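# Free the bike from its floor rack and park it

## Task

Pull the bike out of the floor rack and leave it standing on its own kickstand, using one or both robots. When finished, nothing (walls, furniture, loose items, or the rack itself, which is not fixed to the floor) may be in contact with the bike, and it must not depend on a robot to stay up. Both robots must release it and back away, and neither may tip over or be left leaning.

## Robot and tools

Robots: two identical Hello Robot Stretch 3 units, r1 and r2. Each has a differential-drive base (0.33 m long, 0.34 m wide, passive omni wheel at the rear), a lift on a vertical mast, and a telescoping arm that reaches out to the robot's RIGHT side, ending in a wrist and a two-finger gripper. The base cannot strafe, so the gripper is moved forward or back by driving. Turning in place pivots about the point midway between the drive wheels, 0.05 m behind the front edge. With the arm retracted and the wrist folded, a spin sweeps a 0.28 m radius. An unfolded, level wrist reaches past that circle.

Frames: the base frame has its origin on the floor between the drive wheels, x forward, y left, z up. hand_pose is reported in it, at the point where closed fingertips meet. Odometry frame = base frame at scene start. Every robot reports in its own frames. Only images, lidar_m, wrist_depth_mm and head_depth_mm reveal where the robots are relative to each other.

execute_actions: argument actions is a list holding one action or none (an empty list just reports state and images). An action is an object keyed "r1" and/or "r2". Under each key:
- base: exactly one of translate_m (relative drive from the current spot, metres, -1 to 1, forward positive) or rotate_rad (relative turn in place, radians, -3.2 to 3.2, counter-clockwise/left positive). The offset counts from the position in the last reported state.
- joints: absolute targets by name. lift_m 0 to 1.1 (arm height on mast); arm_m 0 to 0.52 (extension); wrist_yaw_rad -1.345 to 4.42 (0 along the arm, positive toward the front, 3.0 folded over the base); wrist_pitch_rad -1.57 to 0.451 (0 level, negative tips fingers down); wrist_roll_rad -2.911 to 2.911 (0 fingers side by side); gripper_m -0.089 to 0.179 (larger is wider; the real fingertip gap is 0.007 to 0.025 less, zero below 0.007); head_pan_rad -3.953 to 1.73 (0 forward, positive left, -1.57 looks along the arm); head_tilt_rad -1.53 to 0.419 (negative down).
- contact_limits: only arm_m, an effort percentage 1 to 100 at which the arm motion halts with contact_stop. Smaller is gentler, too small stops instantly; it also limits the holding force until the next action.
cameras: list of names (r1_head_camera, r1_nav_camera, r1_wrist_camera, r2_head_camera, r2_nav_camera, r2_wrist_camera, or "all"); omitted or null gives all, [] gives none. Motions in one action start together and may finish at different times. No action runs beyond 15 s. Any unknown key or out-of-range number rejects the whole call. Anything left out of an action may keep pushing toward an earlier target.

wait: seconds 0 to 10; nothing new is commanded; returns state and images.
zoom_image: camera plus region [x0, y0, x1, y1] in pixels of that camera's latest full image, at most 504x504.
finished_scene: scene = current scene number; ends it irreversibly and reports success. Replying with no tool call ends everything.

Result lines: base_status/joint_status give how each motion ended: done (for the base, wheels turned the commanded amount, slip included), off_target (stopped short, possibly still pushing), contact_stop, time_out, torque_fault (these drop the target and hold in place, unless slack or disabled). on_its_own covers uncommanded joints; its "held at" is the held target, not the actual position. A stopped arm or lift goes slack until commanded again; a slack lift may sink under load or keep pressing. Base, wrist and head have no contact stop. A wrist servo pushed hard for several seconds shuts off for 10 s. motor_effort is percent of max, positive toward larger joint values, bracket = peak; readings are noisy and biased. Wheel effort positive means pushing forward. base_odometry counts wheel turns only; turned_by_wheels and turned_by_imu give turn since last result; base_tilt in degrees (forward/right positive, a few degrees of fixed bias). lidar_m: 12 distances, 30-degree sectors, 1st straight ahead then counter-clockwise (4th left, 7th behind, 10th right), plane 0.17 m up, range 0.15 to 12 m, "-" nothing; own parts may hide the 5th, 6th, 9th and 10th. wrist_depth_mm (45 to 1000) and head_depth_mm (280 to 4000, image sideways) are 7x7 grids of median depth. Camera calibration lines give K, distortion and T_world_to_cam mapping the carrying robot's base frame to the camera.

Speed: the base is fast (0.30 m/s, 1.9 rad/s) only with lift_m under 0.30, arm_m under 0.03 and wrist_yaw_rad over 2.54; otherwise 0.10 m/s and 0.63 rad/s.

Gripper: to hold, command below the object's width; to let go, open at least 0.02 above the contact value. Neither reading nor status confirms a grasp. Over-squeezing triggers a stall guard that weakens grip.

Cautions: fold or unfold the wrist only with lift_m 0.32 to 0.95, wrist_pitch_rad -0.4 and roll near 0; once folded the lift may go down to 0.25. With yaw below -0.4 keep pitch at -0.5 or lower. Pushing something rigid with the gripper above roughly 0.45 m can tip the robot, more so with a raised contact limit or a repeated push. Driving while gripping or pushing an immovable object, or snagging furniture (especially reversing), can tip it: reverse the last move in small steps, free the gripper, lower lift to about 0.2. Robots pressing hard on each other fails the run; once bases touch, even millimetres more is too much. Two robots given the same drive can differ by up to 2.5 cm per metre, which strains a shared load. Avoid dropping or slamming the bike, hard hits and excessive pushing.

Each tool is called after ">>>" as name(argument=value, ...), one argument or row to a line, values as JSON.

## Session

>>> execute_actions(
  actions=[],
)

Scene clock: 0.00 s.
r1.base_odometry: x=+0.000 y=+0.000 heading=+0.000 (m, m, rad; r1's odometry frame)
r1.turned_by_wheels: +0.000 (rad since the last result)
r1.turned_by_imu: +0.000 (rad since the last result)
r1.base_tilt: forward=-1.9 right=-1.8 (deg)
r1.lidar_m: 3.09 3.86 3.58 3.61 2.33 2.27 1.89 1.26 1.17 1.18 1.50 3.05
r1.head_depth_mm: 2005 2830 2839 2795 2864 2832 2351 / 2008 2886 2935 2980 2949 2863 2349 / 2008 2950 3002 3025 3052 2988 2335 / 2015 2993 3138 3133 3126 3137 2376 / 2023 2991 3324 3275 3186 3275 2372 / 2001 2983 3414 3359 3397 3355 2345 / 1999 2970 3566 3619 3554 3482 2364
r1.base_status: not commanded
r1.joint_positions: lift_m=+0.304 arm_m=+0.003 wrist_yaw_rad=+3.020 wrist_pitch_rad=-0.580 wrist_roll_rad=-0.016 gripper_m=+0.037 head_pan_rad=+0.017 head_tilt_rad=+0.010
r1.joint_status: not commanded
r1.motor_effort: left_wheel=+0 right_wheel=-1 lift_m=+35 arm_m=+0 wrist_yaw_rad=+1 wrist_pitch_rad=+5 wrist_roll_rad=+0 gripper_m=+0 head_pan_rad=+0 head_tilt_rad=+2 (%)
r1.hand_pose: x=+0.0031 y=+0.0518 z=+0.2818 quat_wxyz=(+0.242, +0.683, +0.163, +0.670) (m; r1's base frame)
r1.wrist_depth_mm: - - - - - - - / 921 894 875 857 836 805 781 / 715 725 687 703 680 666 664 / 619 607 597 579 578 566 557 / 521 526 - - 502 483 483 / 458 - - - 419 432 429 / - - - - 387 388 380
r2.base_odometry: x=+0.000 y=+0.000 heading=+0.000 (m, m, rad; r2's odometry frame)
r2.turned_by_wheels: +0.000 (rad since the last result)
r2.turned_by_imu: +0.000 (rad since the last result)
r2.base_tilt: forward=-0.3 right=+0.4 (deg)
r2.lidar_m: 1.30 1.58 1.55 1.66 2.46 3.54 2.54 1.89 3.51 1.58 1.23 1.22
r2.head_depth_mm: 1097 1107 1126 1144 1163 1178 1203 / 1170 1183 1207 1222 1235 1261 1288 / 1253 1274 1291 1325 1335 1366 1388 / 1341 1374 1384 1427 1435 1480 1508 / 1459 1485 1523 1542 1568 1605 1631 / 1581 1615 1652 1690 1734 1782 1783 / 1716 1747 1758 1780 1763 1778 1762
r2.base_status: not commanded
r2.joint_positions: lift_m=+0.547 arm_m=+0.002 wrist_yaw_rad=+3.041 wrist_pitch_rad=-0.402 wrist_roll_rad=+0.011 gripper_m=+0.037 head_pan_rad=-0.008 head_tilt_rad=-0.011
r2.joint_status: not commanded
r2.motor_effort: left_wheel=+0 right_wheel=+0 lift_m=+42 arm_m=+0 wrist_yaw_rad=+0 wrist_pitch_rad=+9 wrist_roll_rad=+0 gripper_m=-1 head_pan_rad=+1 head_tilt_rad=+1 (%)
r2.hand_pose: x=+0.0015 y=+0.0787 z=+0.5629 quat_wxyz=(+0.177, +0.702, +0.105, +0.681) (m; r2's base frame)
r2.wrist_depth_mm: - - - - - - - / - - - - - - - / - - - - - - - / - - - - - - - / 962 960 - 966 957 938 934 / 835 814 - 812 812 803 807 / 709 714 696 702 708 687 691
pictures: r1_head_camera (sideways: a quarter turn clockwise sets it upright), r1_nav_camera (sideways: a quarter turn counterclockwise sets it upright), r1_wrist_camera, r2_head_camera (sideways: a quarter turn clockwise sets it upright), r2_nav_camera (sideways: a quarter turn counterclockwise sets it upright), r2_wrist_camera
Images, in order (width x height): r1_head_camera 896x504, r1_nav_camera 672x504, r1_wrist_camera 644x364, r2_head_camera 896x504, r2_nav_camera 672x504, r2_wrist_camera 644x364.

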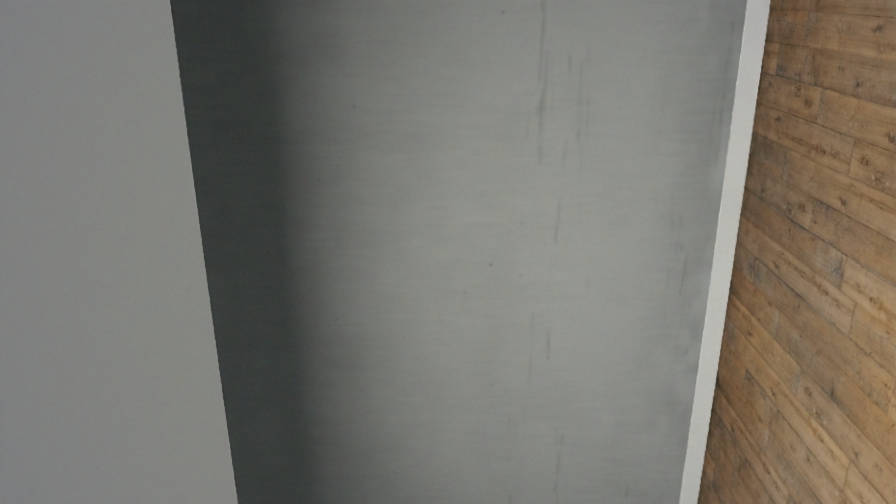

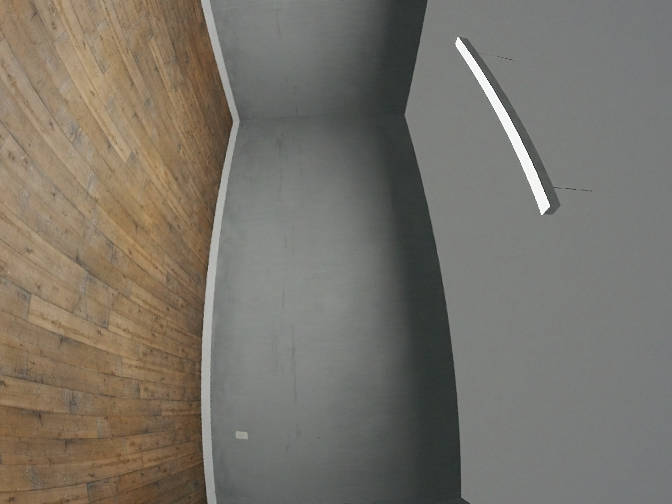

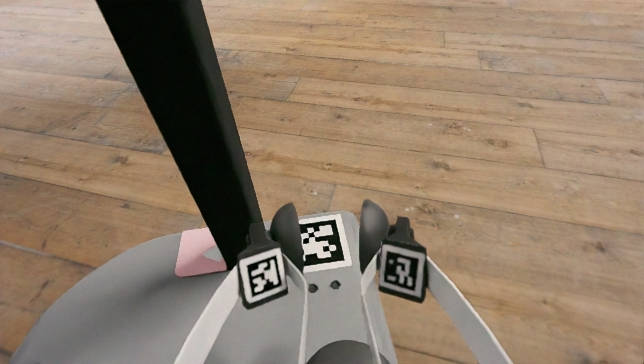

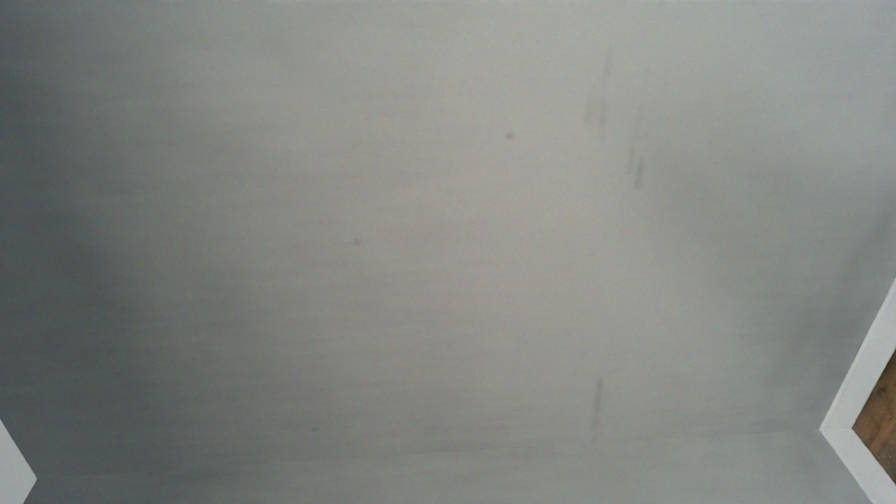

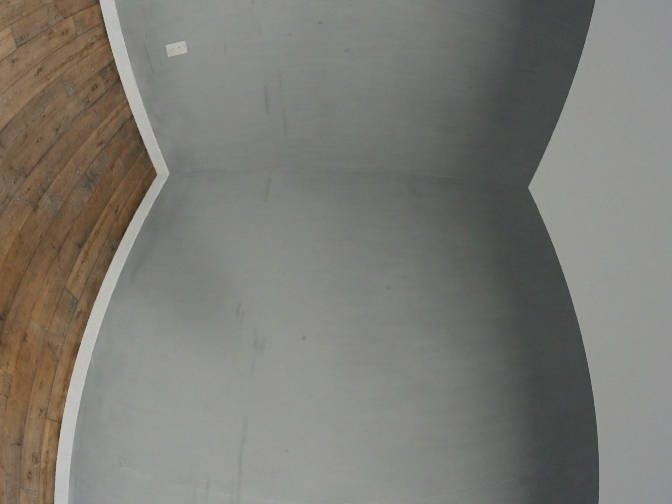

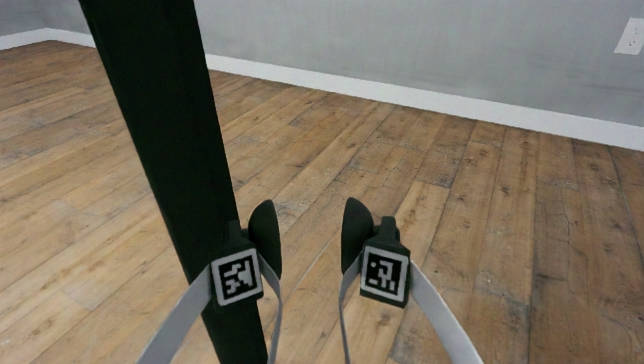

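Look behind.

>>> execute_actions(
  actions=[
    {"r1":{"joints":{"head_pan_rad":-3.1,"head_tilt_rad":-0.5}},"r2":{"joints":{"head_pan_rad":-3.1,"head_tilt_rad":-0.5}}},
  ],
  cameras=["r1_head_camera","r1_nav_camera","r2_head_camera","r2_nav_camera"],
)

Scene clock: 6.07 s.
r1.base_odometry: x=+0.000 y=+0.000 heading=+0.000 (m, m, rad; r1's odometry frame)
r1.turned_by_wheels: +0.000 (rad since the last result)
r1.turned_by_imu: +0.001 (rad since the last result)
r1.base_tilt: forward=-1.9 right=-1.8 (deg)
r1.lidar_m: 3.10 3.85 3.57 3.64 2.33 2.27 1.90 1.26 1.17 1.18 1.50 3.05
r1.head_depth_mm: - - - 2684 2005 1618 1346 / - - - 2645 1984 1612 1344 / 3287 3640 3688 2667 1998 1606 1340 / 2553 2803 3024 2613 1990 1613 1336 / 2121 2284 2495 2543 2011 1589 1337 / 1818 1931 2042 2196 1978 1606 1334 / 1576 1660 1768 1873 1889 1595 1327
r1.base_status: not commanded
r1.joint_positions: lift_m=+0.304 arm_m=+0.003 wrist_yaw_rad=+3.020 wrist_pitch_rad=-0.580 wrist_roll_rad=-0.016 gripper_m=+0.037 head_pan_rad=-3.093 head_tilt_rad=-0.494
r1.joint_status: all done
r1.motor_effort: left_wheel=+1(0) right_wheel=-1(0) lift_m=+35(35) arm_m=+0(0) wrist_yaw_rad=+0(0) wrist_pitch_rad=+5(5) wrist_roll_rad=+0(0) gripper_m=+1(0) head_pan_rad=-2(36) head_tilt_rad=-3(32) (%)
r1.hand_pose: x=+0.0031 y=+0.0518 z=+0.2818 quat_wxyz=(+0.242, +0.683, +0.163, +0.670) (m; r1's base frame)
r1.wrist_depth_mm: - - - - - - - / 910 878 882 850 836 801 779 / 728 720 689 688 675 663 649 / 613 605 584 579 570 571 558 / 530 531 - - 510 488 485 / 461 - - - 426 435 423 / - - - - 388 386 382
r2.base_odometry: x=+0.000 y=+0.000 heading=+0.000 (m, m, rad; r2's odometry frame)
r2.turned_by_wheels: +0.000 (rad since the last result)
r2.turned_by_imu: +0.001 (rad since the last result)
r2.base_tilt: forward=-0.3 right=+0.5 (deg)
r2.lidar_m: 1.30 1.58 1.55 1.67 2.45 3.54 2.52 1.89 3.51 1.58 1.24 1.22
r2.head_depth_mm: 2985 3266 3463 2465 1838 1471 1221 / 3192 3444 3614 2483 1860 1466 1225 / 3465 3751 3855 2482 1852 1473 1226 / 3668 - 3907 2512 1872 1485 1222 / 3927 - 3955 2500 1876 1483 1237 / - - - 2420 1878 1495 1237 / - - 3769 2355 1881 1503 1243
r2.base_status: not commanded
r2.joint_positions: lift_m=+0.547 arm_m=+0.002 wrist_yaw_rad=+3.041 wrist_pitch_rad=-0.402 wrist_roll_rad=+0.011 gripper_m=+0.037 head_pan_rad=-3.093 head_tilt_rad=-0.494
r2.joint_status: all done
r2.motor_effort: left_wheel=+0(0) right_wheel=+0(1) lift_m=+42(41) arm_m=+0(1) wrist_yaw_rad=+1(0) wrist_pitch_rad=+9(9) wrist_roll_rad=+0(0) gripper_m=-1(0) head_pan_rad=-3(42) head_tilt_rad=-2(27) (%)
r2.hand_pose: x=+0.0015 y=+0.0787 z=+0.5629 quat_wxyz=(+0.177, +0.702, +0.105, +0.681) (m; r2's base frame)
r2.wrist_depth_mm: - - - - - - - / - - - - - - - / - - - - - - - / - - - - - - - / 960 963 - 953 967 942 946 / 832 807 - 800 813 794 796 / 702 693 695 702 709 703 700
pictures: r1_head_camera (sideways: a quarter turn clockwise sets it upright), r1_nav_camera (sideways: a quarter turn counterclockwise sets it upright), r2_head_camera (sideways: a quarter turn clockwise sets it upright), r2_nav_camera (sideways: a quarter turn counterclockwise sets it upright)
camera_calibration (this result's frames):
r1_head_camera: T_world_to_cam=[[0.481252, 0.0357688, -0.875852, 1.15804], [0.0178327, -0.99936, -0.0310143, 0.0433448], [-0.876401, -0.000693102, -0.481582, 0.591716], [0, 0, 0, 1]] pos_world=[-0.0395007, 0.00230555, 1.30057]
r1_nav_camera: T_world_to_cam=[[-0.435989, 0.0268686, 0.899551, -1.12102], [-0.0564644, 0.996768, -0.0571392, 0.126824], [-0.898179, -0.0757046, -0.433063, 0.519216], [0, 0, 0, 1]] pos_world=[-0.0152424, -0.0569868, 1.24051]
r2_head_camera: T_world_to_cam=[[0.512163, -0.0251943, -0.858519, 1.13156], [0.0156332, -0.999131, 0.0386469, -0.0463222], [-0.858746, -0.0332149, -0.511324, 0.631956], [0, 0, 0, 1]] pos_world=[-0.0361319, 0.00321739, 1.29639]
r2_nav_camera: T_world_to_cam=[[-0.505423, -0.0623179, 0.860619, -1.08289], [-0.0888958, 0.995842, 0.0199029, 0.0278784], [-0.85828, -0.066446, -0.508861, 0.624471], [0, 0, 0, 1]] pos_world=[-0.00886888, -0.0537524, 1.24917]
Images, in order (width x height): r1_head_camera 896x504, r1_nav_camera 672x504, r2_head_camera 896x504, r2_nav_camera 672x504.

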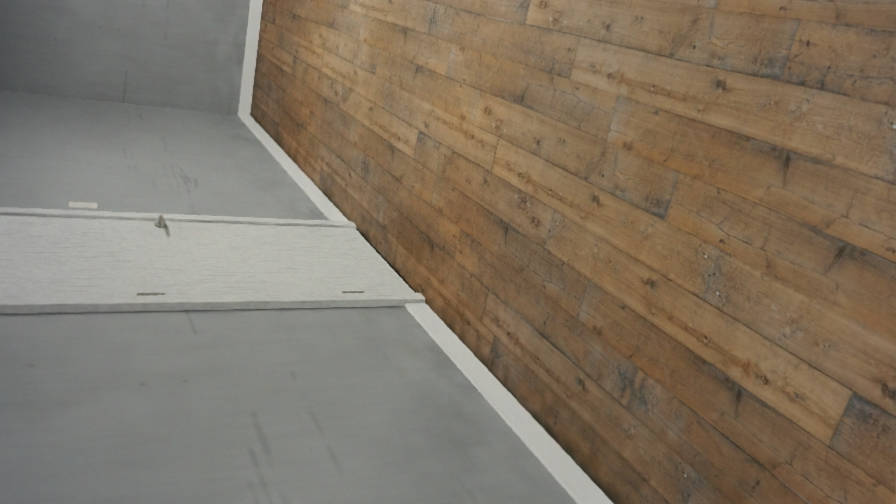

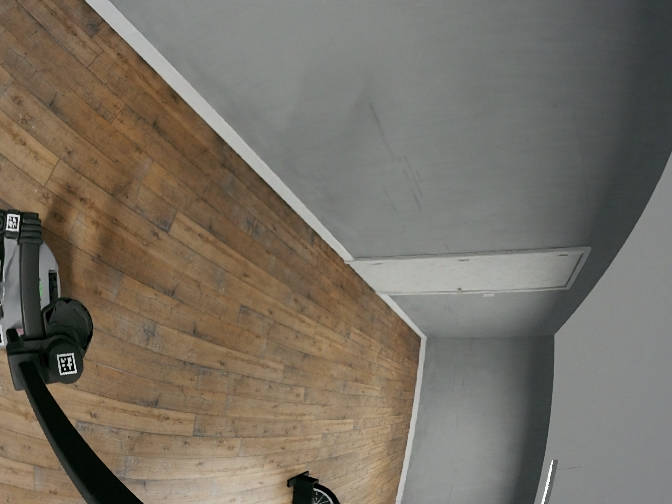

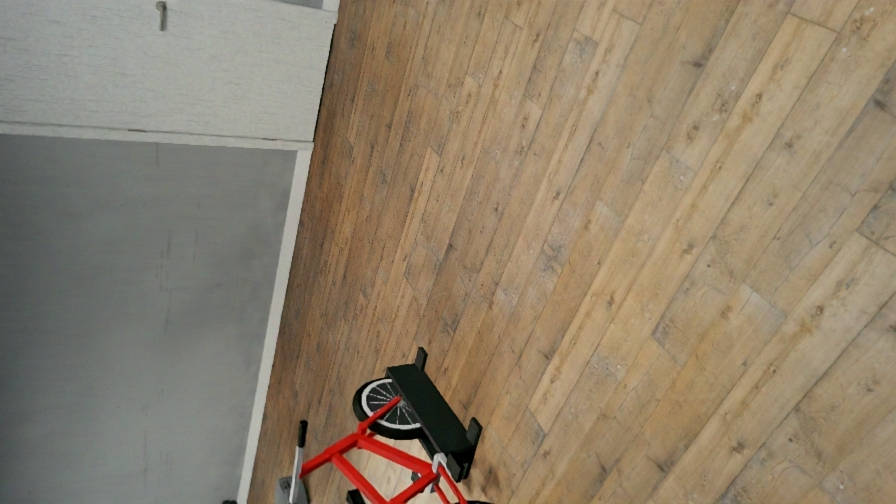

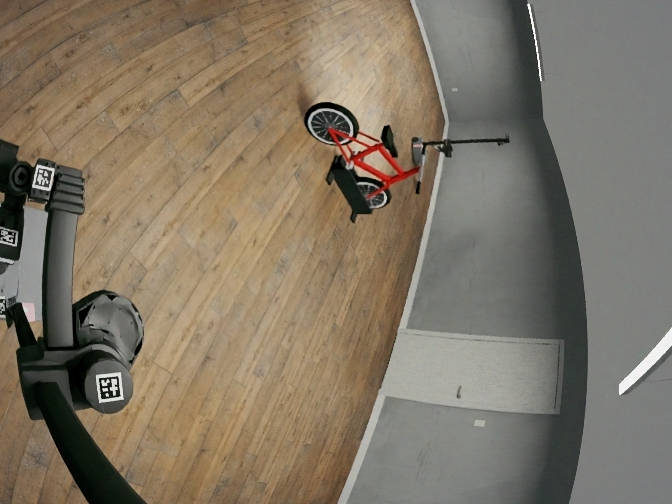

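>>> execute_actions(
  actions=[
    {"r1":{"joints":{"head_pan_rad":1.7,"head_tilt_rad":-0.5}},"r2":{"joints":{"head_pan_rad":-2.75,"head_tilt_rad":-0.35}}},
  ],
  cameras=["r1_head_camera","r1_nav_camera","r2_head_camera"],
)

Scene clock: 20.30 s.
r1.base_odometry: x=+0.000 y=+0.000 heading=+0.000 (m, m, rad; r1's odometry frame)
r1.turned_by_wheels: +0.000 (rad since the last result)
r1.turned_by_imu: +0.001 (rad since the last result)
r1.base_tilt: forward=-2.0 right=-1.9 (deg)
r1.lidar_m: 3.09 3.86 3.57 3.62 2.33 2.27 1.89 1.26 1.17 1.18 1.49 3.05
r1.head_depth_mm: 2987 3192 3468 2665 2015 1604 1347 / 3122 3301 3592 2634 1999 1602 1341 / 3224 3488 3716 2669 2001 1614 1337 / 3457 3664 3806 2659 1995 1596 1339 / 3547 3832 3852 2647 1972 1605 1334 / 3686 - 3949 2635 1980 1578 1324 / - - 3793 2613 1984 1600 -
r1.base_status: not commanded
r1.joint_positions: lift_m=+0.304 arm_m=+0.003 wrist_yaw_rad=+3.020 wrist_pitch_rad=-0.580 wrist_roll_rad=-0.016 gripper_m=+0.037 head_pan_rad=+1.693 head_tilt_rad=-0.494
r1.joint_status: all done
r1.motor_effort: left_wheel=+0(0) right_wheel=-1(1) lift_m=+35(35) arm_m=+0(0) wrist_yaw_rad=+1(0) wrist_pitch_rad=+5(5) wrist_roll_rad=+0(0) gripper_m=+0(0) head_pan_rad=+3(36) head_tilt_rad=-3(6) (%)
r1.hand_pose: x=+0.0031 y=+0.0518 z=+0.2818 quat_wxyz=(+0.242, +0.683, +0.163, +0.670) (m; r1's base frame)
r1.wrist_depth_mm: - - - - - - - / 894 877 850 838 828 788 798 / 709 729 699 703 683 682 646 / 604 603 583 582 576 563 560 / 519 528 - - 504 490 488 / 461 - - - 424 432 428 / - - - - 384 389 385
r2.base_odometry: x=+0.000 y=+0.000 heading=+0.000 (m, m, rad; r2's odometry frame)
r2.turned_by_wheels: +0.000 (rad since the last result)
r2.turned_by_imu: +0.001 (rad since the last result)
r2.base_tilt: forward=-0.4 right=+0.5 (deg)
r2.lidar_m: 1.30 1.58 1.56 1.66 2.45 3.55 2.53 1.89 3.52 1.58 1.24 1.22
r2.head_depth_mm: 3703 3825 - 3232 2153 1646 1325 / - - - 3242 2197 1638 1334 / - - - 3071 2211 1656 1328 / - - - 2505 2241 1678 1334 / - - - 3129 2156 1684 1342 / - - - 3404 2157 1683 1349 / - - - 3409 2279 1693 1356
r2.base_status: not commanded
r2.joint_positions: lift_m=+0.547 arm_m=+0.002 wrist_yaw_rad=+3.041 wrist_pitch_rad=-0.402 wrist_roll_rad=+0.011 gripper_m=+0.037 head_pan_rad=-2.757 head_tilt_rad=-0.360
r2.joint_status: all done
r2.motor_effort: left_wheel=+0(0) right_wheel=+1(0) lift_m=+42(42) arm_m=-1(0) wrist_yaw_rad=+0(1) wrist_pitch_rad=+9(9) wrist_roll_rad=+0(0) gripper_m=-1(1) head_pan_rad=+4(27) head_tilt_rad=+3(13) (%)
r2.hand_pose: x=+0.0015 y=+0.0787 z=+0.5629 quat_wxyz=(+0.177, +0.702, +0.105, +0.681) (m; r2's base frame)
r2.wrist_depth_mm: - - - - - - - / - - - - - - - / - - - - - - - / - - - - - - - / 958 941 - 966 971 925 950 / 810 818 - 827 805 807 798 / 722 709 701 700 693 702 699
pictures: r1_head_camera (sideways: a quarter turn clockwise sets it upright), r1_nav_camera (sideways: a quarter turn counterclockwise sets it upright), r2_head_camera (sideways: a quarter turn clockwise sets it upright)
camera_calibration (this result's frames):
r1_head_camera: T_world_to_cam=[[0.0708391, -0.477352, -0.875852, 1.16054], [-0.995385, -0.0908099, -0.0310143, 0.0495255], [-0.0647313, 0.874007, -0.481582, 0.586765], [0, 0, 0, 1]] pos_world=[0.00506728, 0.0456473, 1.30057]
r1_nav_camera: T_world_to_cam=[[-0.00506172, 0.436787, 0.899551, -1.12365], [0.989978, 0.129149, -0.0571392, 0.120441], [-0.141134, 0.890246, -0.433063, 0.514598], [0, 0, 0, 1]] pos_world=[-0.052294, 0.0171212, 1.24051]
r2_head_camera: T_world_to_cam=[[0.381156, 0.100069, -0.919079, 1.21136], [0.348839, -0.936208, 0.0427351, -0.0536841], [-0.856173, -0.336899, -0.391749, 0.476346], [0, 0, 0, 1]] pos_world=[-0.0351564, -0.0109984, 1.30224]
Images, in order (width x height): r1_head_camera 896x504, r1_nav_camera 672x504, r2_head_camera 896x504.

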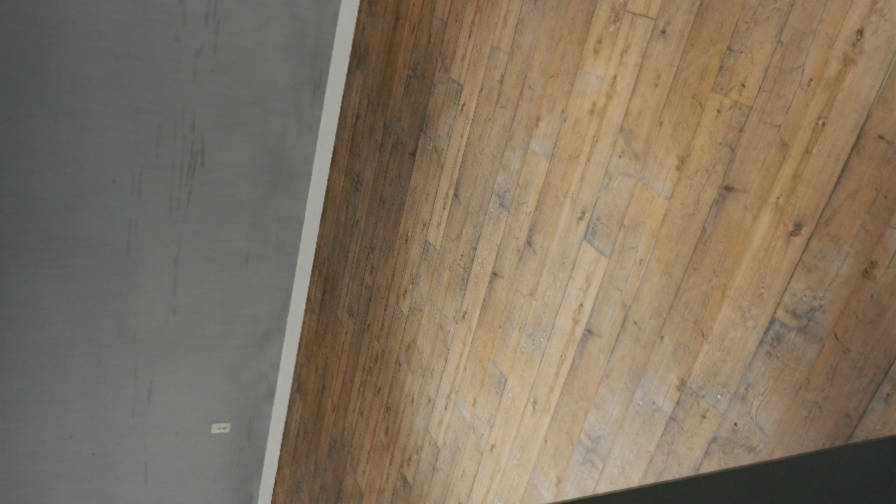

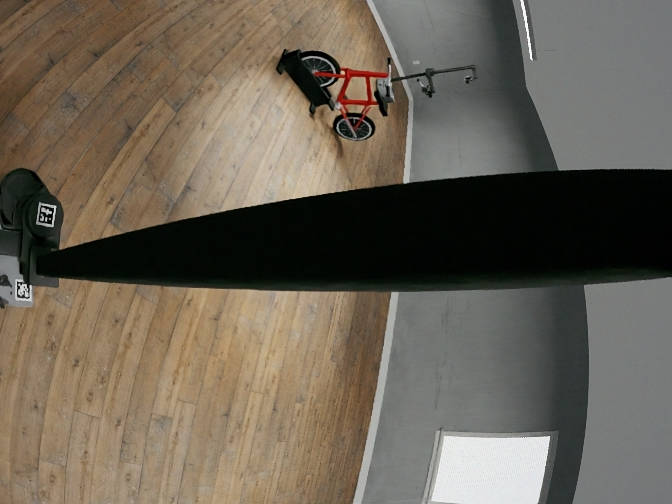

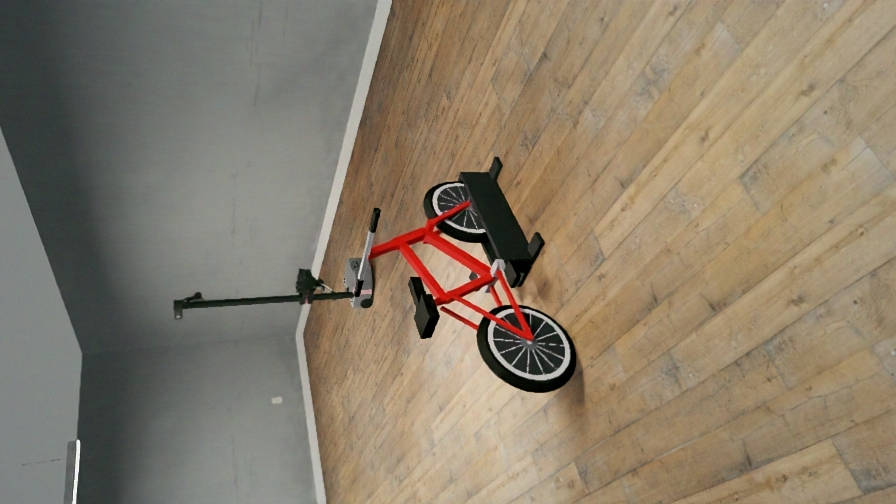

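>>> execute_actions(
  actions=[
    {"r2":{"base":{"rotate_rad":-2.99},"joints":{"lift_m":0.28,"head_pan_rad":0.4,"head_tilt_rad":-0.6}}},
  ],
  cameras=[],
)

>>> execute_actions(
  actions=[
    {"r2":{"base":{"translate_m":1.0}}},
  ],
  cameras=["r2_head_camera"],
)

Scene clock: 48.07 s.
r1.base_odometry: x=+0.000 y=+0.000 heading=+0.000 (m, m, rad; r1's odometry frame)
r1.turned_by_wheels: +0.000 (rad since the last result)
r1.turned_by_imu: +0.001 (rad since the last result)
r1.base_tilt: forward=-1.9 right=-1.9 (deg)
r1.lidar_m: 3.09 3.86 3.56 3.64 2.33 2.27 1.90 1.26 1.17 1.18 1.50 3.05
r1.head_depth_mm: 2983 3217 3491 2682 2009 1599 1336 / 3125 3317 3519 2618 2000 1601 1350 / 3258 3535 3624 2646 1984 1604 1345 / 3375 3651 3837 2618 1991 1601 1339 / 3649 3839 3842 2659 1983 1603 1330 / 3705 - 3881 2631 1972 1596 1326 / - - 3830 2609 1962 1605 -
r1.base_status: not commanded
r1.joint_positions: lift_m=+0.304 arm_m=+0.003 wrist_yaw_rad=+3.020 wrist_pitch_rad=-0.580 wrist_roll_rad=-0.016 gripper_m=+0.037 head_pan_rad=+1.693 head_tilt_rad=-0.494
r1.joint_status: not commanded
r1.motor_effort: left_wheel=+0(1) right_wheel=-1(0) lift_m=+35(35) arm_m=+1(0) wrist_yaw_rad=+1(0) wrist_pitch_rad=+4(5) wrist_roll_rad=+0(0) gripper_m=+0(1) head_pan_rad=+3(3) head_tilt_rad=-3(3) (%)
r1.hand_pose: x=+0.0031 y=+0.0518 z=+0.2818 quat_wxyz=(+0.242, +0.683, +0.163, +0.670) (m; r1's base frame)
r1.wrist_depth_mm: - - - - - - - / 923 888 860 863 829 798 781 / 730 710 721 694 682 657 648 / 612 597 582 592 585 565 557 / 526 519 - - 503 489 488 / 466 - - - 426 433 428 / - - - - 390 388 379
r2.base_odometry: x=+0.000 y=+0.000 heading=-2.990 (m, m, rad; r2's odometry frame)
r2.turned_by_wheels: -2.990 (rad since the last result)
r2.turned_by_imu: -2.972 (rad since the last result)
r2.base_tilt: forward=-0.4 right=+0.5 (deg)
r2.lidar_m: 2.31 1.89 2.36 1.40 1.22 1.22 1.42 1.55 1.56 1.83 3.23 3.55
r2.head_depth_mm: - - 2932 2130 1664 1364 1158 / - - 2457 2124 1668 1370 1162 / - - 2367 2156 1672 1378 1165 / - - 3041 2170 1680 1389 1164 / - - 3013 2162 1693 1396 1177 / - - 3044 2191 1698 1392 1180 / - - 3124 2189 1717 1399 1175
r2.base_status: done
r2.joint_positions: lift_m=+0.281 arm_m=+0.002 wrist_yaw_rad=+3.041 wrist_pitch_rad=-0.402 wrist_roll_rad=+0.011 gripper_m=+0.037 head_pan_rad=+0.393 head_tilt_rad=-0.593
r2.joint_status: all done
r2.motor_effort: left_wheel=+1(8) right_wheel=-2(9) lift_m=+23(38) arm_m=+0(1) wrist_yaw_rad=+1(1) wrist_pitch_rad=+9(9) wrist_roll_rad=+0(0) gripper_m=-1(1) head_pan_rad=+4(43) head_tilt_rad=-3(15) (%)
r2.hand_pose: x=+0.0015 y=+0.0787 z=+0.2969 quat_wxyz=(+0.177, +0.702, +0.105, +0.681) (m; r2's base frame)
r2.wrist_depth_mm: 931 - - - - - - / 945 - - - - - - / 917 911 895 878 888 868 861 / 727 703 725 706 703 692 678 / 587 588 - 583 585 577 572 / 493 503 - - 492 487 488 / 445 - - - 427 428 428
pictures: none
No camera images: the call's "cameras" was empty. Leave "cameras" out to get every camera's image.

Scene clock: 53.17 s.
r1.base_odometry: x=+0.000 y=+0.000 heading=+0.000 (m, m, rad; r1's odometry frame)
r1.turned_by_wheels: +0.000 (rad since the last result)
r1.turned_by_imu: +0.001 (rad since the last result)
r1.base_tilt: forward=-2.0 right=-1.8 (deg)
r1.lidar_m: 3.10 3.87 3.57 3.61 2.33 2.27 1.89 1.26 1.17 1.19 1.50 3.06
r1.head_depth_mm: 3016 3196 3380 2672 2009 1614 1341 / 3132 3366 3511 2652 1992 1619 1335 / 3267 3562 3611 2639 1980 1617 1335 / 3440 3678 3855 2673 1999 1621 1331 / 3539 3856 3915 2642 1987 1595 1331 / 3760 - 3898 2599 1986 1594 1341 / - - 3914 2638 1979 1620 -
r1.base_status: not commanded
r1.joint_positions: lift_m=+0.304 arm_m=+0.003 wrist_yaw_rad=+3.020 wrist_pitch_rad=-0.580 wrist_roll_rad=-0.016 gripper_m=+0.037 head_pan_rad=+1.693 head_tilt_rad=-0.494
r1.joint_status: not commanded
r1.motor_effort: left_wheel=+0(1) right_wheel=-1(1) lift_m=+35(35) arm_m=+0(0) wrist_yaw_rad=+1(0) wrist_pitch_rad=+4(5) wrist_roll_rad=+0(0) gripper_m=+1(1) head_pan_rad=+3(3) head_tilt_rad=-3(4) (%)
r1.hand_pose: x=+0.0031 y=+0.0518 z=+0.2818 quat_wxyz=(+0.242, +0.683, +0.163, +0.670) (m; r1's base frame)
r1.wrist_depth_mm: - - - - - - - / 918 848 859 845 826 806 789 / 738 714 701 686 680 649 654 / 602 597 589 578 569 554 554 / 522 523 - - 510 492 488 / 461 - - - 428 432 429 / - - - - 387 388 383
r2.base_odometry: x=-0.989 y=-0.151 heading=-2.990 (m, m, rad; r2's odometry frame)
r2.turned_by_wheels: +0.000 (rad since the last result)
r2.turned_by_imu: +0.006 (rad since the last result)
r2.base_tilt: forward=-0.3 right=+0.5 (deg)
r2.lidar_m: 1.35 1.07 1.07 2.18 1.91 1.91 2.24 2.27 2.27 2.67 2.86 2.84
r2.head_depth_mm: 3515 3814 2946 2134 1664 1368 1152 / - - 2991 1968 1685 1369 1163 / - - 2972 1679 1674 1383 1166 / - - 2853 1681 1636 1376 1165 / - - 2991 1943 1554 1398 1169 / - - 3026 2207 1429 1382 1175 / - - 3056 2179 1600 1399 1189
r2.base_status: done
r2.joint_positions: lift_m=+0.281 arm_m=+0.002 wrist_yaw_rad=+3.041 wrist_pitch_rad=-0.402 wrist_roll_rad=+0.011 gripper_m=+0.037 head_pan_rad=+0.393 head_tilt_rad=-0.594
r2.joint_status: not commanded
r2.motor_effort: left_wheel=+1(6) right_wheel=-1(5) lift_m=+23(23) arm_m=-1(1) wrist_yaw_rad=+0(1) wrist_pitch_rad=+9(9) wrist_roll_rad=+0(0) gripper_m=-1(1) head_pan_rad=+4(4) head_tilt_rad=-2(2) (%)
r2.hand_pose: x=+0.0015 y=+0.0787 z=+0.2969 quat_wxyz=(+0.177, +0.702, +0.105, +0.681) (m; r2's base frame)
r2.wrist_depth_mm: - - - - - - 818 / - - - - - - 856 / 909 901 901 905 893 891 880 / 712 721 719 719 693 688 694 / 584 581 - 580 587 578 574 / 496 507 - - 491 484 485 / 440 - - - 430 428 427
pictures: r2_head_camera (sideways: a quarter turn clockwise sets it upright)
camera_calibration (this result's frames):
r2_head_camera: T_world_to_cam=[[-0.567259, -0.180867, -0.803433, 1.06633], [-0.348442, 0.936671, 0.0351535, -0.0395484], [0.746194, 0.299891, -0.594357, 0.730194], [0, 0, 0, 1]] pos_world=[0.0462363, 0.0109292, 1.29211]
Images, in order (width x height): r2_head_camera 896x504.

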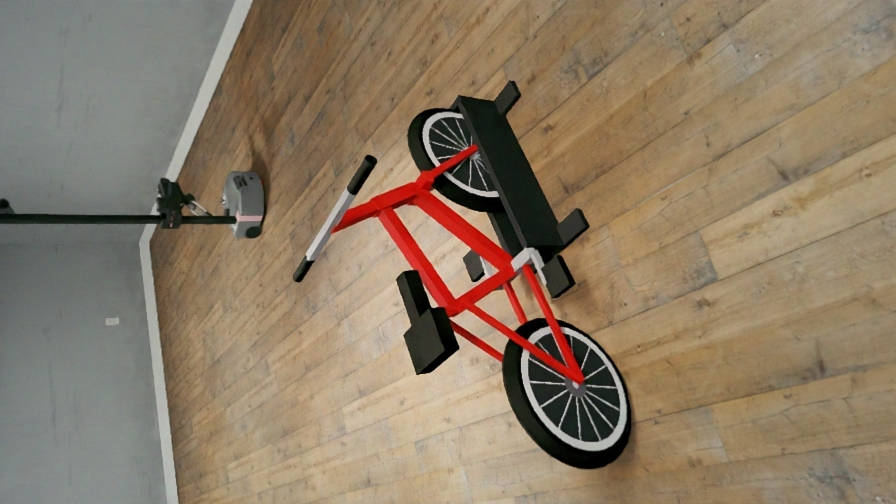

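>>> execute_actions(
  actions=[
    {"r1":{"base":{"rotate_rad":2.25},"joints":{"head_pan_rad":0,"head_tilt_rad":-0.4,"lift_m":0.27}}},
  ],
  cameras=[],
)

>>> execute_actions(
  actions=[
    {"r1":{"base":{"translate_m":1.0}}},
  ],
  cameras=["r1_head_camera","r1_nav_camera"],
)

Scene clock: 63.43 s.
r1.base_odometry: x=+0.000 y=+0.000 heading=+2.250 (m, m, rad; r1's odometry frame)
r1.turned_by_wheels: +2.250 (rad since the last result)
r1.turned_by_imu: +2.270 (rad since the last result)
r1.base_tilt: forward=-2.0 right=-1.9 (deg)
r1.lidar_m: 2.28 4.15 1.62 1.21 1.18 1.22 1.70 3.06 3.19 3.70 3.58 3.75
r1.head_depth_mm: - - - 3182 2238 1725 1428 / - - - 3167 2254 1743 1424 / - - - 2961 2234 1758 1422 / - - - 2814 2249 1758 1429 / - - 3724 2628 2243 1723 1423 / - - - 2521 2245 1740 1419 / - - - 3041 2217 1724 1413
r1.base_status: done
r1.joint_positions: lift_m=+0.270 arm_m=+0.003 wrist_yaw_rad=+3.020 wrist_pitch_rad=-0.580 wrist_roll_rad=-0.016 gripper_m=+0.037 head_pan_rad=+0.007 head_tilt_rad=-0.408
r1.joint_status: all done
r1.motor_effort: left_wheel=-2(11) right_wheel=+2(10) lift_m=+27(30) arm_m=+0(0) wrist_yaw_rad=+1(1) wrist_pitch_rad=+5(5) wrist_roll_rad=+0(0) gripper_m=+0(1) head_pan_rad=-3(34) head_tilt_rad=+4(16) (%)
r1.hand_pose: x=+0.0031 y=+0.0517 z=+0.2484 quat_wxyz=(+0.242, +0.683, +0.163, +0.670) (m; r1's base frame)
r1.wrist_depth_mm: 863 - - - - 947 925 / 843 797 786 793 752 751 744 / 669 661 639 628 632 602 610 / 562 560 541 549 531 517 515 / 481 - - - 476 453 446 / - - - - - 396 394 / - - - - 358 355 350
r2.base_odometry: x=-0.989 y=-0.151 heading=-2.990 (m, m, rad; r2's odometry frame)
r2.turned_by_wheels: +0.000 (rad since the last result)
r2.turned_by_imu: +0.001 (rad since the last result)
r2.base_tilt: forward=-0.4 right=+0.4 (deg)
r2.lidar_m: 1.34 1.07 1.07 2.18 1.91 1.91 2.23 2.28 2.28 2.68 2.86 2.83
r2.head_depth_mm: 3619 3766 2921 2120 1662 1375 1157 / - - 2973 1966 1675 1375 1166 / - - 2983 1689 1674 1377 1168 / - - 2826 1666 1635 1380 1169 / - - 3049 1922 1537 1388 1171 / - - 3079 2165 1423 1394 1178 / - - 3049 2203 1600 1394 1180
r2.base_status: not commanded
r2.joint_positions: lift_m=+0.281 arm_m=+0.002 wrist_yaw_rad=+3.041 wrist_pitch_rad=-0.402 wrist_roll_rad=+0.011 gripper_m=+0.037 head_pan_rad=+0.393 head_tilt_rad=-0.594
r2.joint_status: not commanded
r2.motor_effort: left_wheel=+0(1) right_wheel=-1(1) lift_m=+23(23) arm_m=-1(1) wrist_yaw_rad=+0(0) wrist_pitch_rad=+9(9) wrist_roll_rad=+0(0) gripper_m=-1(1) head_pan_rad=+4(3) head_tilt_rad=-3(2) (%)
r2.hand_pose: x=+0.0015 y=+0.0787 z=+0.2969 quat_wxyz=(+0.177, +0.702, +0.105, +0.681) (m; r2's base frame)
r2.wrist_depth_mm: - - - - - - 793 / - - - - - - 856 / 916 903 896 886 866 891 869 / 703 713 739 700 697 705 701 / 597 581 - 585 583 571 573 / 496 509 - - 491 486 480 / 440 - - - 432 424 427
pictures: none
No camera images: the call's "cameras" was empty. Leave "cameras" out to get every camera's image.

Scene clock: 68.53 s.
r1.base_odometry: x=-0.628 y=+0.778 heading=+2.250 (m, m, rad; r1's odometry frame)
r1.turned_by_wheels: +0.000 (rad since the last result)
r1.turned_by_imu: -0.003 (rad since the last result)
r1.base_tilt: forward=-1.8 right=-1.8 (deg)
r1.lidar_m: 1.32 1.30 2.26 1.70 1.67 1.72 2.39 3.92 4.11 3.21 3.11 3.24
r1.head_depth_mm: 3420 3684 3849 3136 2248 1756 1419 / 3846 - - 3148 2264 1757 1428 / - - - 3125 2037 1741 1408 / - - - 3134 1896 1745 1425 / - - - 2882 2067 1700 1423 / - - - 2931 1604 1601 1419 / - - - 3058 2207 1517 1413
r1.base_status: done
r1.joint_positions: lift_m=+0.270 arm_m=+0.003 wrist_yaw_rad=+3.020 wrist_pitch_rad=-0.580 wrist_roll_rad=-0.016 gripper_m=+0.037 head_pan_rad=+0.007 head_tilt_rad=-0.407
r1.joint_status: not commanded
r1.motor_effort: left_wheel=-1(9) right_wheel=+1(8) lift_m=+27(27) arm_m=+0(1) wrist_yaw_rad=+1(1) wrist_pitch_rad=+5(5) wrist_roll_rad=+1(1) gripper_m=+1(0) head_pan_rad=-3(3) head_tilt_rad=+3(3) (%)
r1.hand_pose: x=+0.0031 y=+0.0517 z=+0.2483 quat_wxyz=(+0.242, +0.683, +0.163, +0.670) (m; r1's base frame)
r1.wrist_depth_mm: - - - - 970 959 955 / 833 789 813 792 774 740 735 / 666 657 645 634 631 602 608 / 558 535 547 550 528 516 505 / 488 - - - 469 448 440 / - - - - - 393 388 / - - - - 359 353 349
r2.base_odometry: x=-0.989 y=-0.151 heading=-2.990 (m, m, rad; r2's odometry frame)
r2.turned_by_wheels: +0.000 (rad since the last result)
r2.turned_by_imu: +0.001 (rad since the last result)
r2.base_tilt: forward=-0.4 right=+0.4 (deg)
r2.lidar_m: 1.35 1.07 1.07 2.18 1.91 1.91 2.24 2.27 2.28 2.66 2.86 2.84
r2.head_depth_mm: 3552 3711 2950 2105 1665 1367 1156 / - - 2964 1952 1678 1375 1162 / - - 2842 1667 1679 1390 1162 / - - 2824 1669 1625 1383 1167 / - - 3050 1934 1536 1390 1177 / - - 3056 2189 1435 1381 1183 / - - 3084 2181 1602 1399 1183
r2.base_status: not commanded
r2.joint_positions: lift_m=+0.281 arm_m=+0.002 wrist_yaw_rad=+3.041 wrist_pitch_rad=-0.402 wrist_roll_rad=+0.011 gripper_m=+0.037 head_pan_rad=+0.393 head_tilt_rad=-0.594
r2.joint_status: not commanded
r2.motor_effort: left_wheel=+0(1) right_wheel=-1(1) lift_m=+23(23) arm_m=-1(1) wrist_yaw_rad=+0(0) wrist_pitch_rad=+9(9) wrist_roll_rad=+0(0) gripper_m=+0(0) head_pan_rad=+4(4) head_tilt_rad=-2(3) (%)
r2.hand_pose: x=+0.0015 y=+0.0787 z=+0.2969 quat_wxyz=(+0.177, +0.702, +0.105, +0.681) (m; r2's base frame)
r2.wrist_depth_mm: - - - - - - 801 / - - - - - - 882 / 896 908 902 893 875 878 882 / 698 705 731 696 708 697 690 / 582 573 - 587 588 567 575 / 500 514 - - 492 491 482 / 442 - - - 425 421 423
pictures: r1_head_camera (sideways: a quarter turn clockwise sets it upright), r1_nav_camera (sideways: a quarter turn counterclockwise sets it upright)
camera_calibration (this result's frames):
r1_head_camera: T_world_to_cam=[[-0.405143, -0.0150657, -0.914129, 1.21338], [0.0265448, 0.999249, -0.0282333, 0.0396744], [0.913868, -0.0357039, -0.404439, 0.480412], [0, 0, 0, 1]] pos_world=[0.0515042, -0.00421161, 1.3046]
r1_nav_camera: T_world_to_cam=[[0.355438, -0.0456363, 0.933585, -1.17026], [0.0196061, -0.998224, -0.0562605, 0.125222], [0.934494, 0.038301, -0.353912, 0.405035], [0, 0, 0, 1]] pos_world=[0.0349966, 0.0560804, 1.24293]
Images, in order (width x height): r1_head_camera 896x504, r1_nav_camera 672x504.

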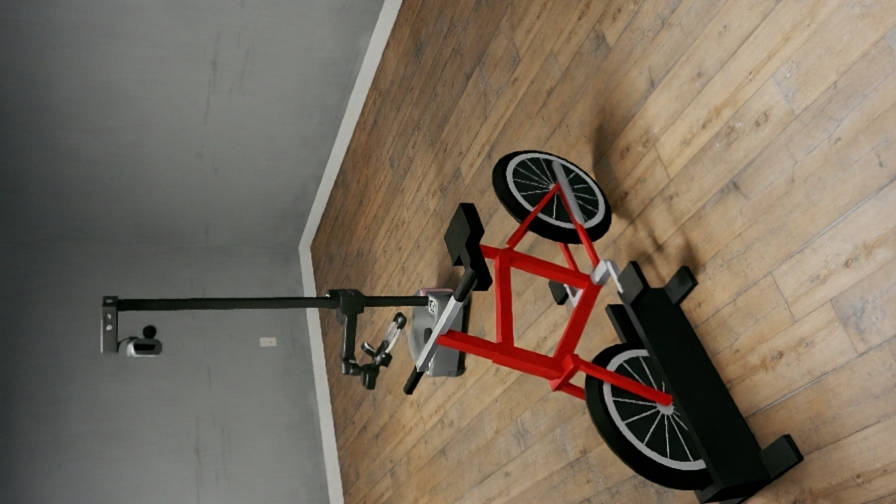

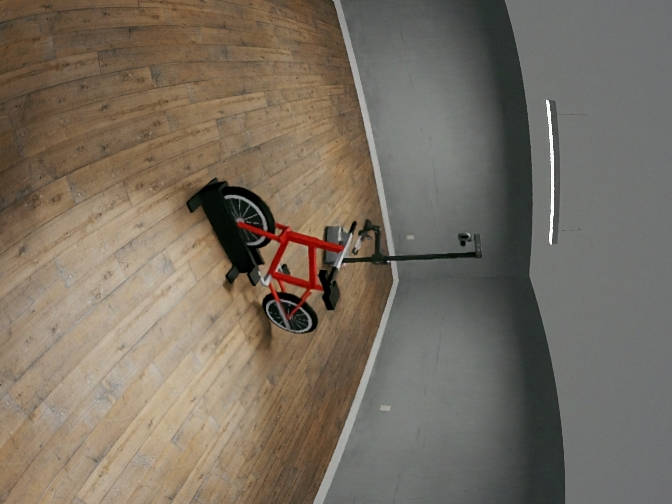

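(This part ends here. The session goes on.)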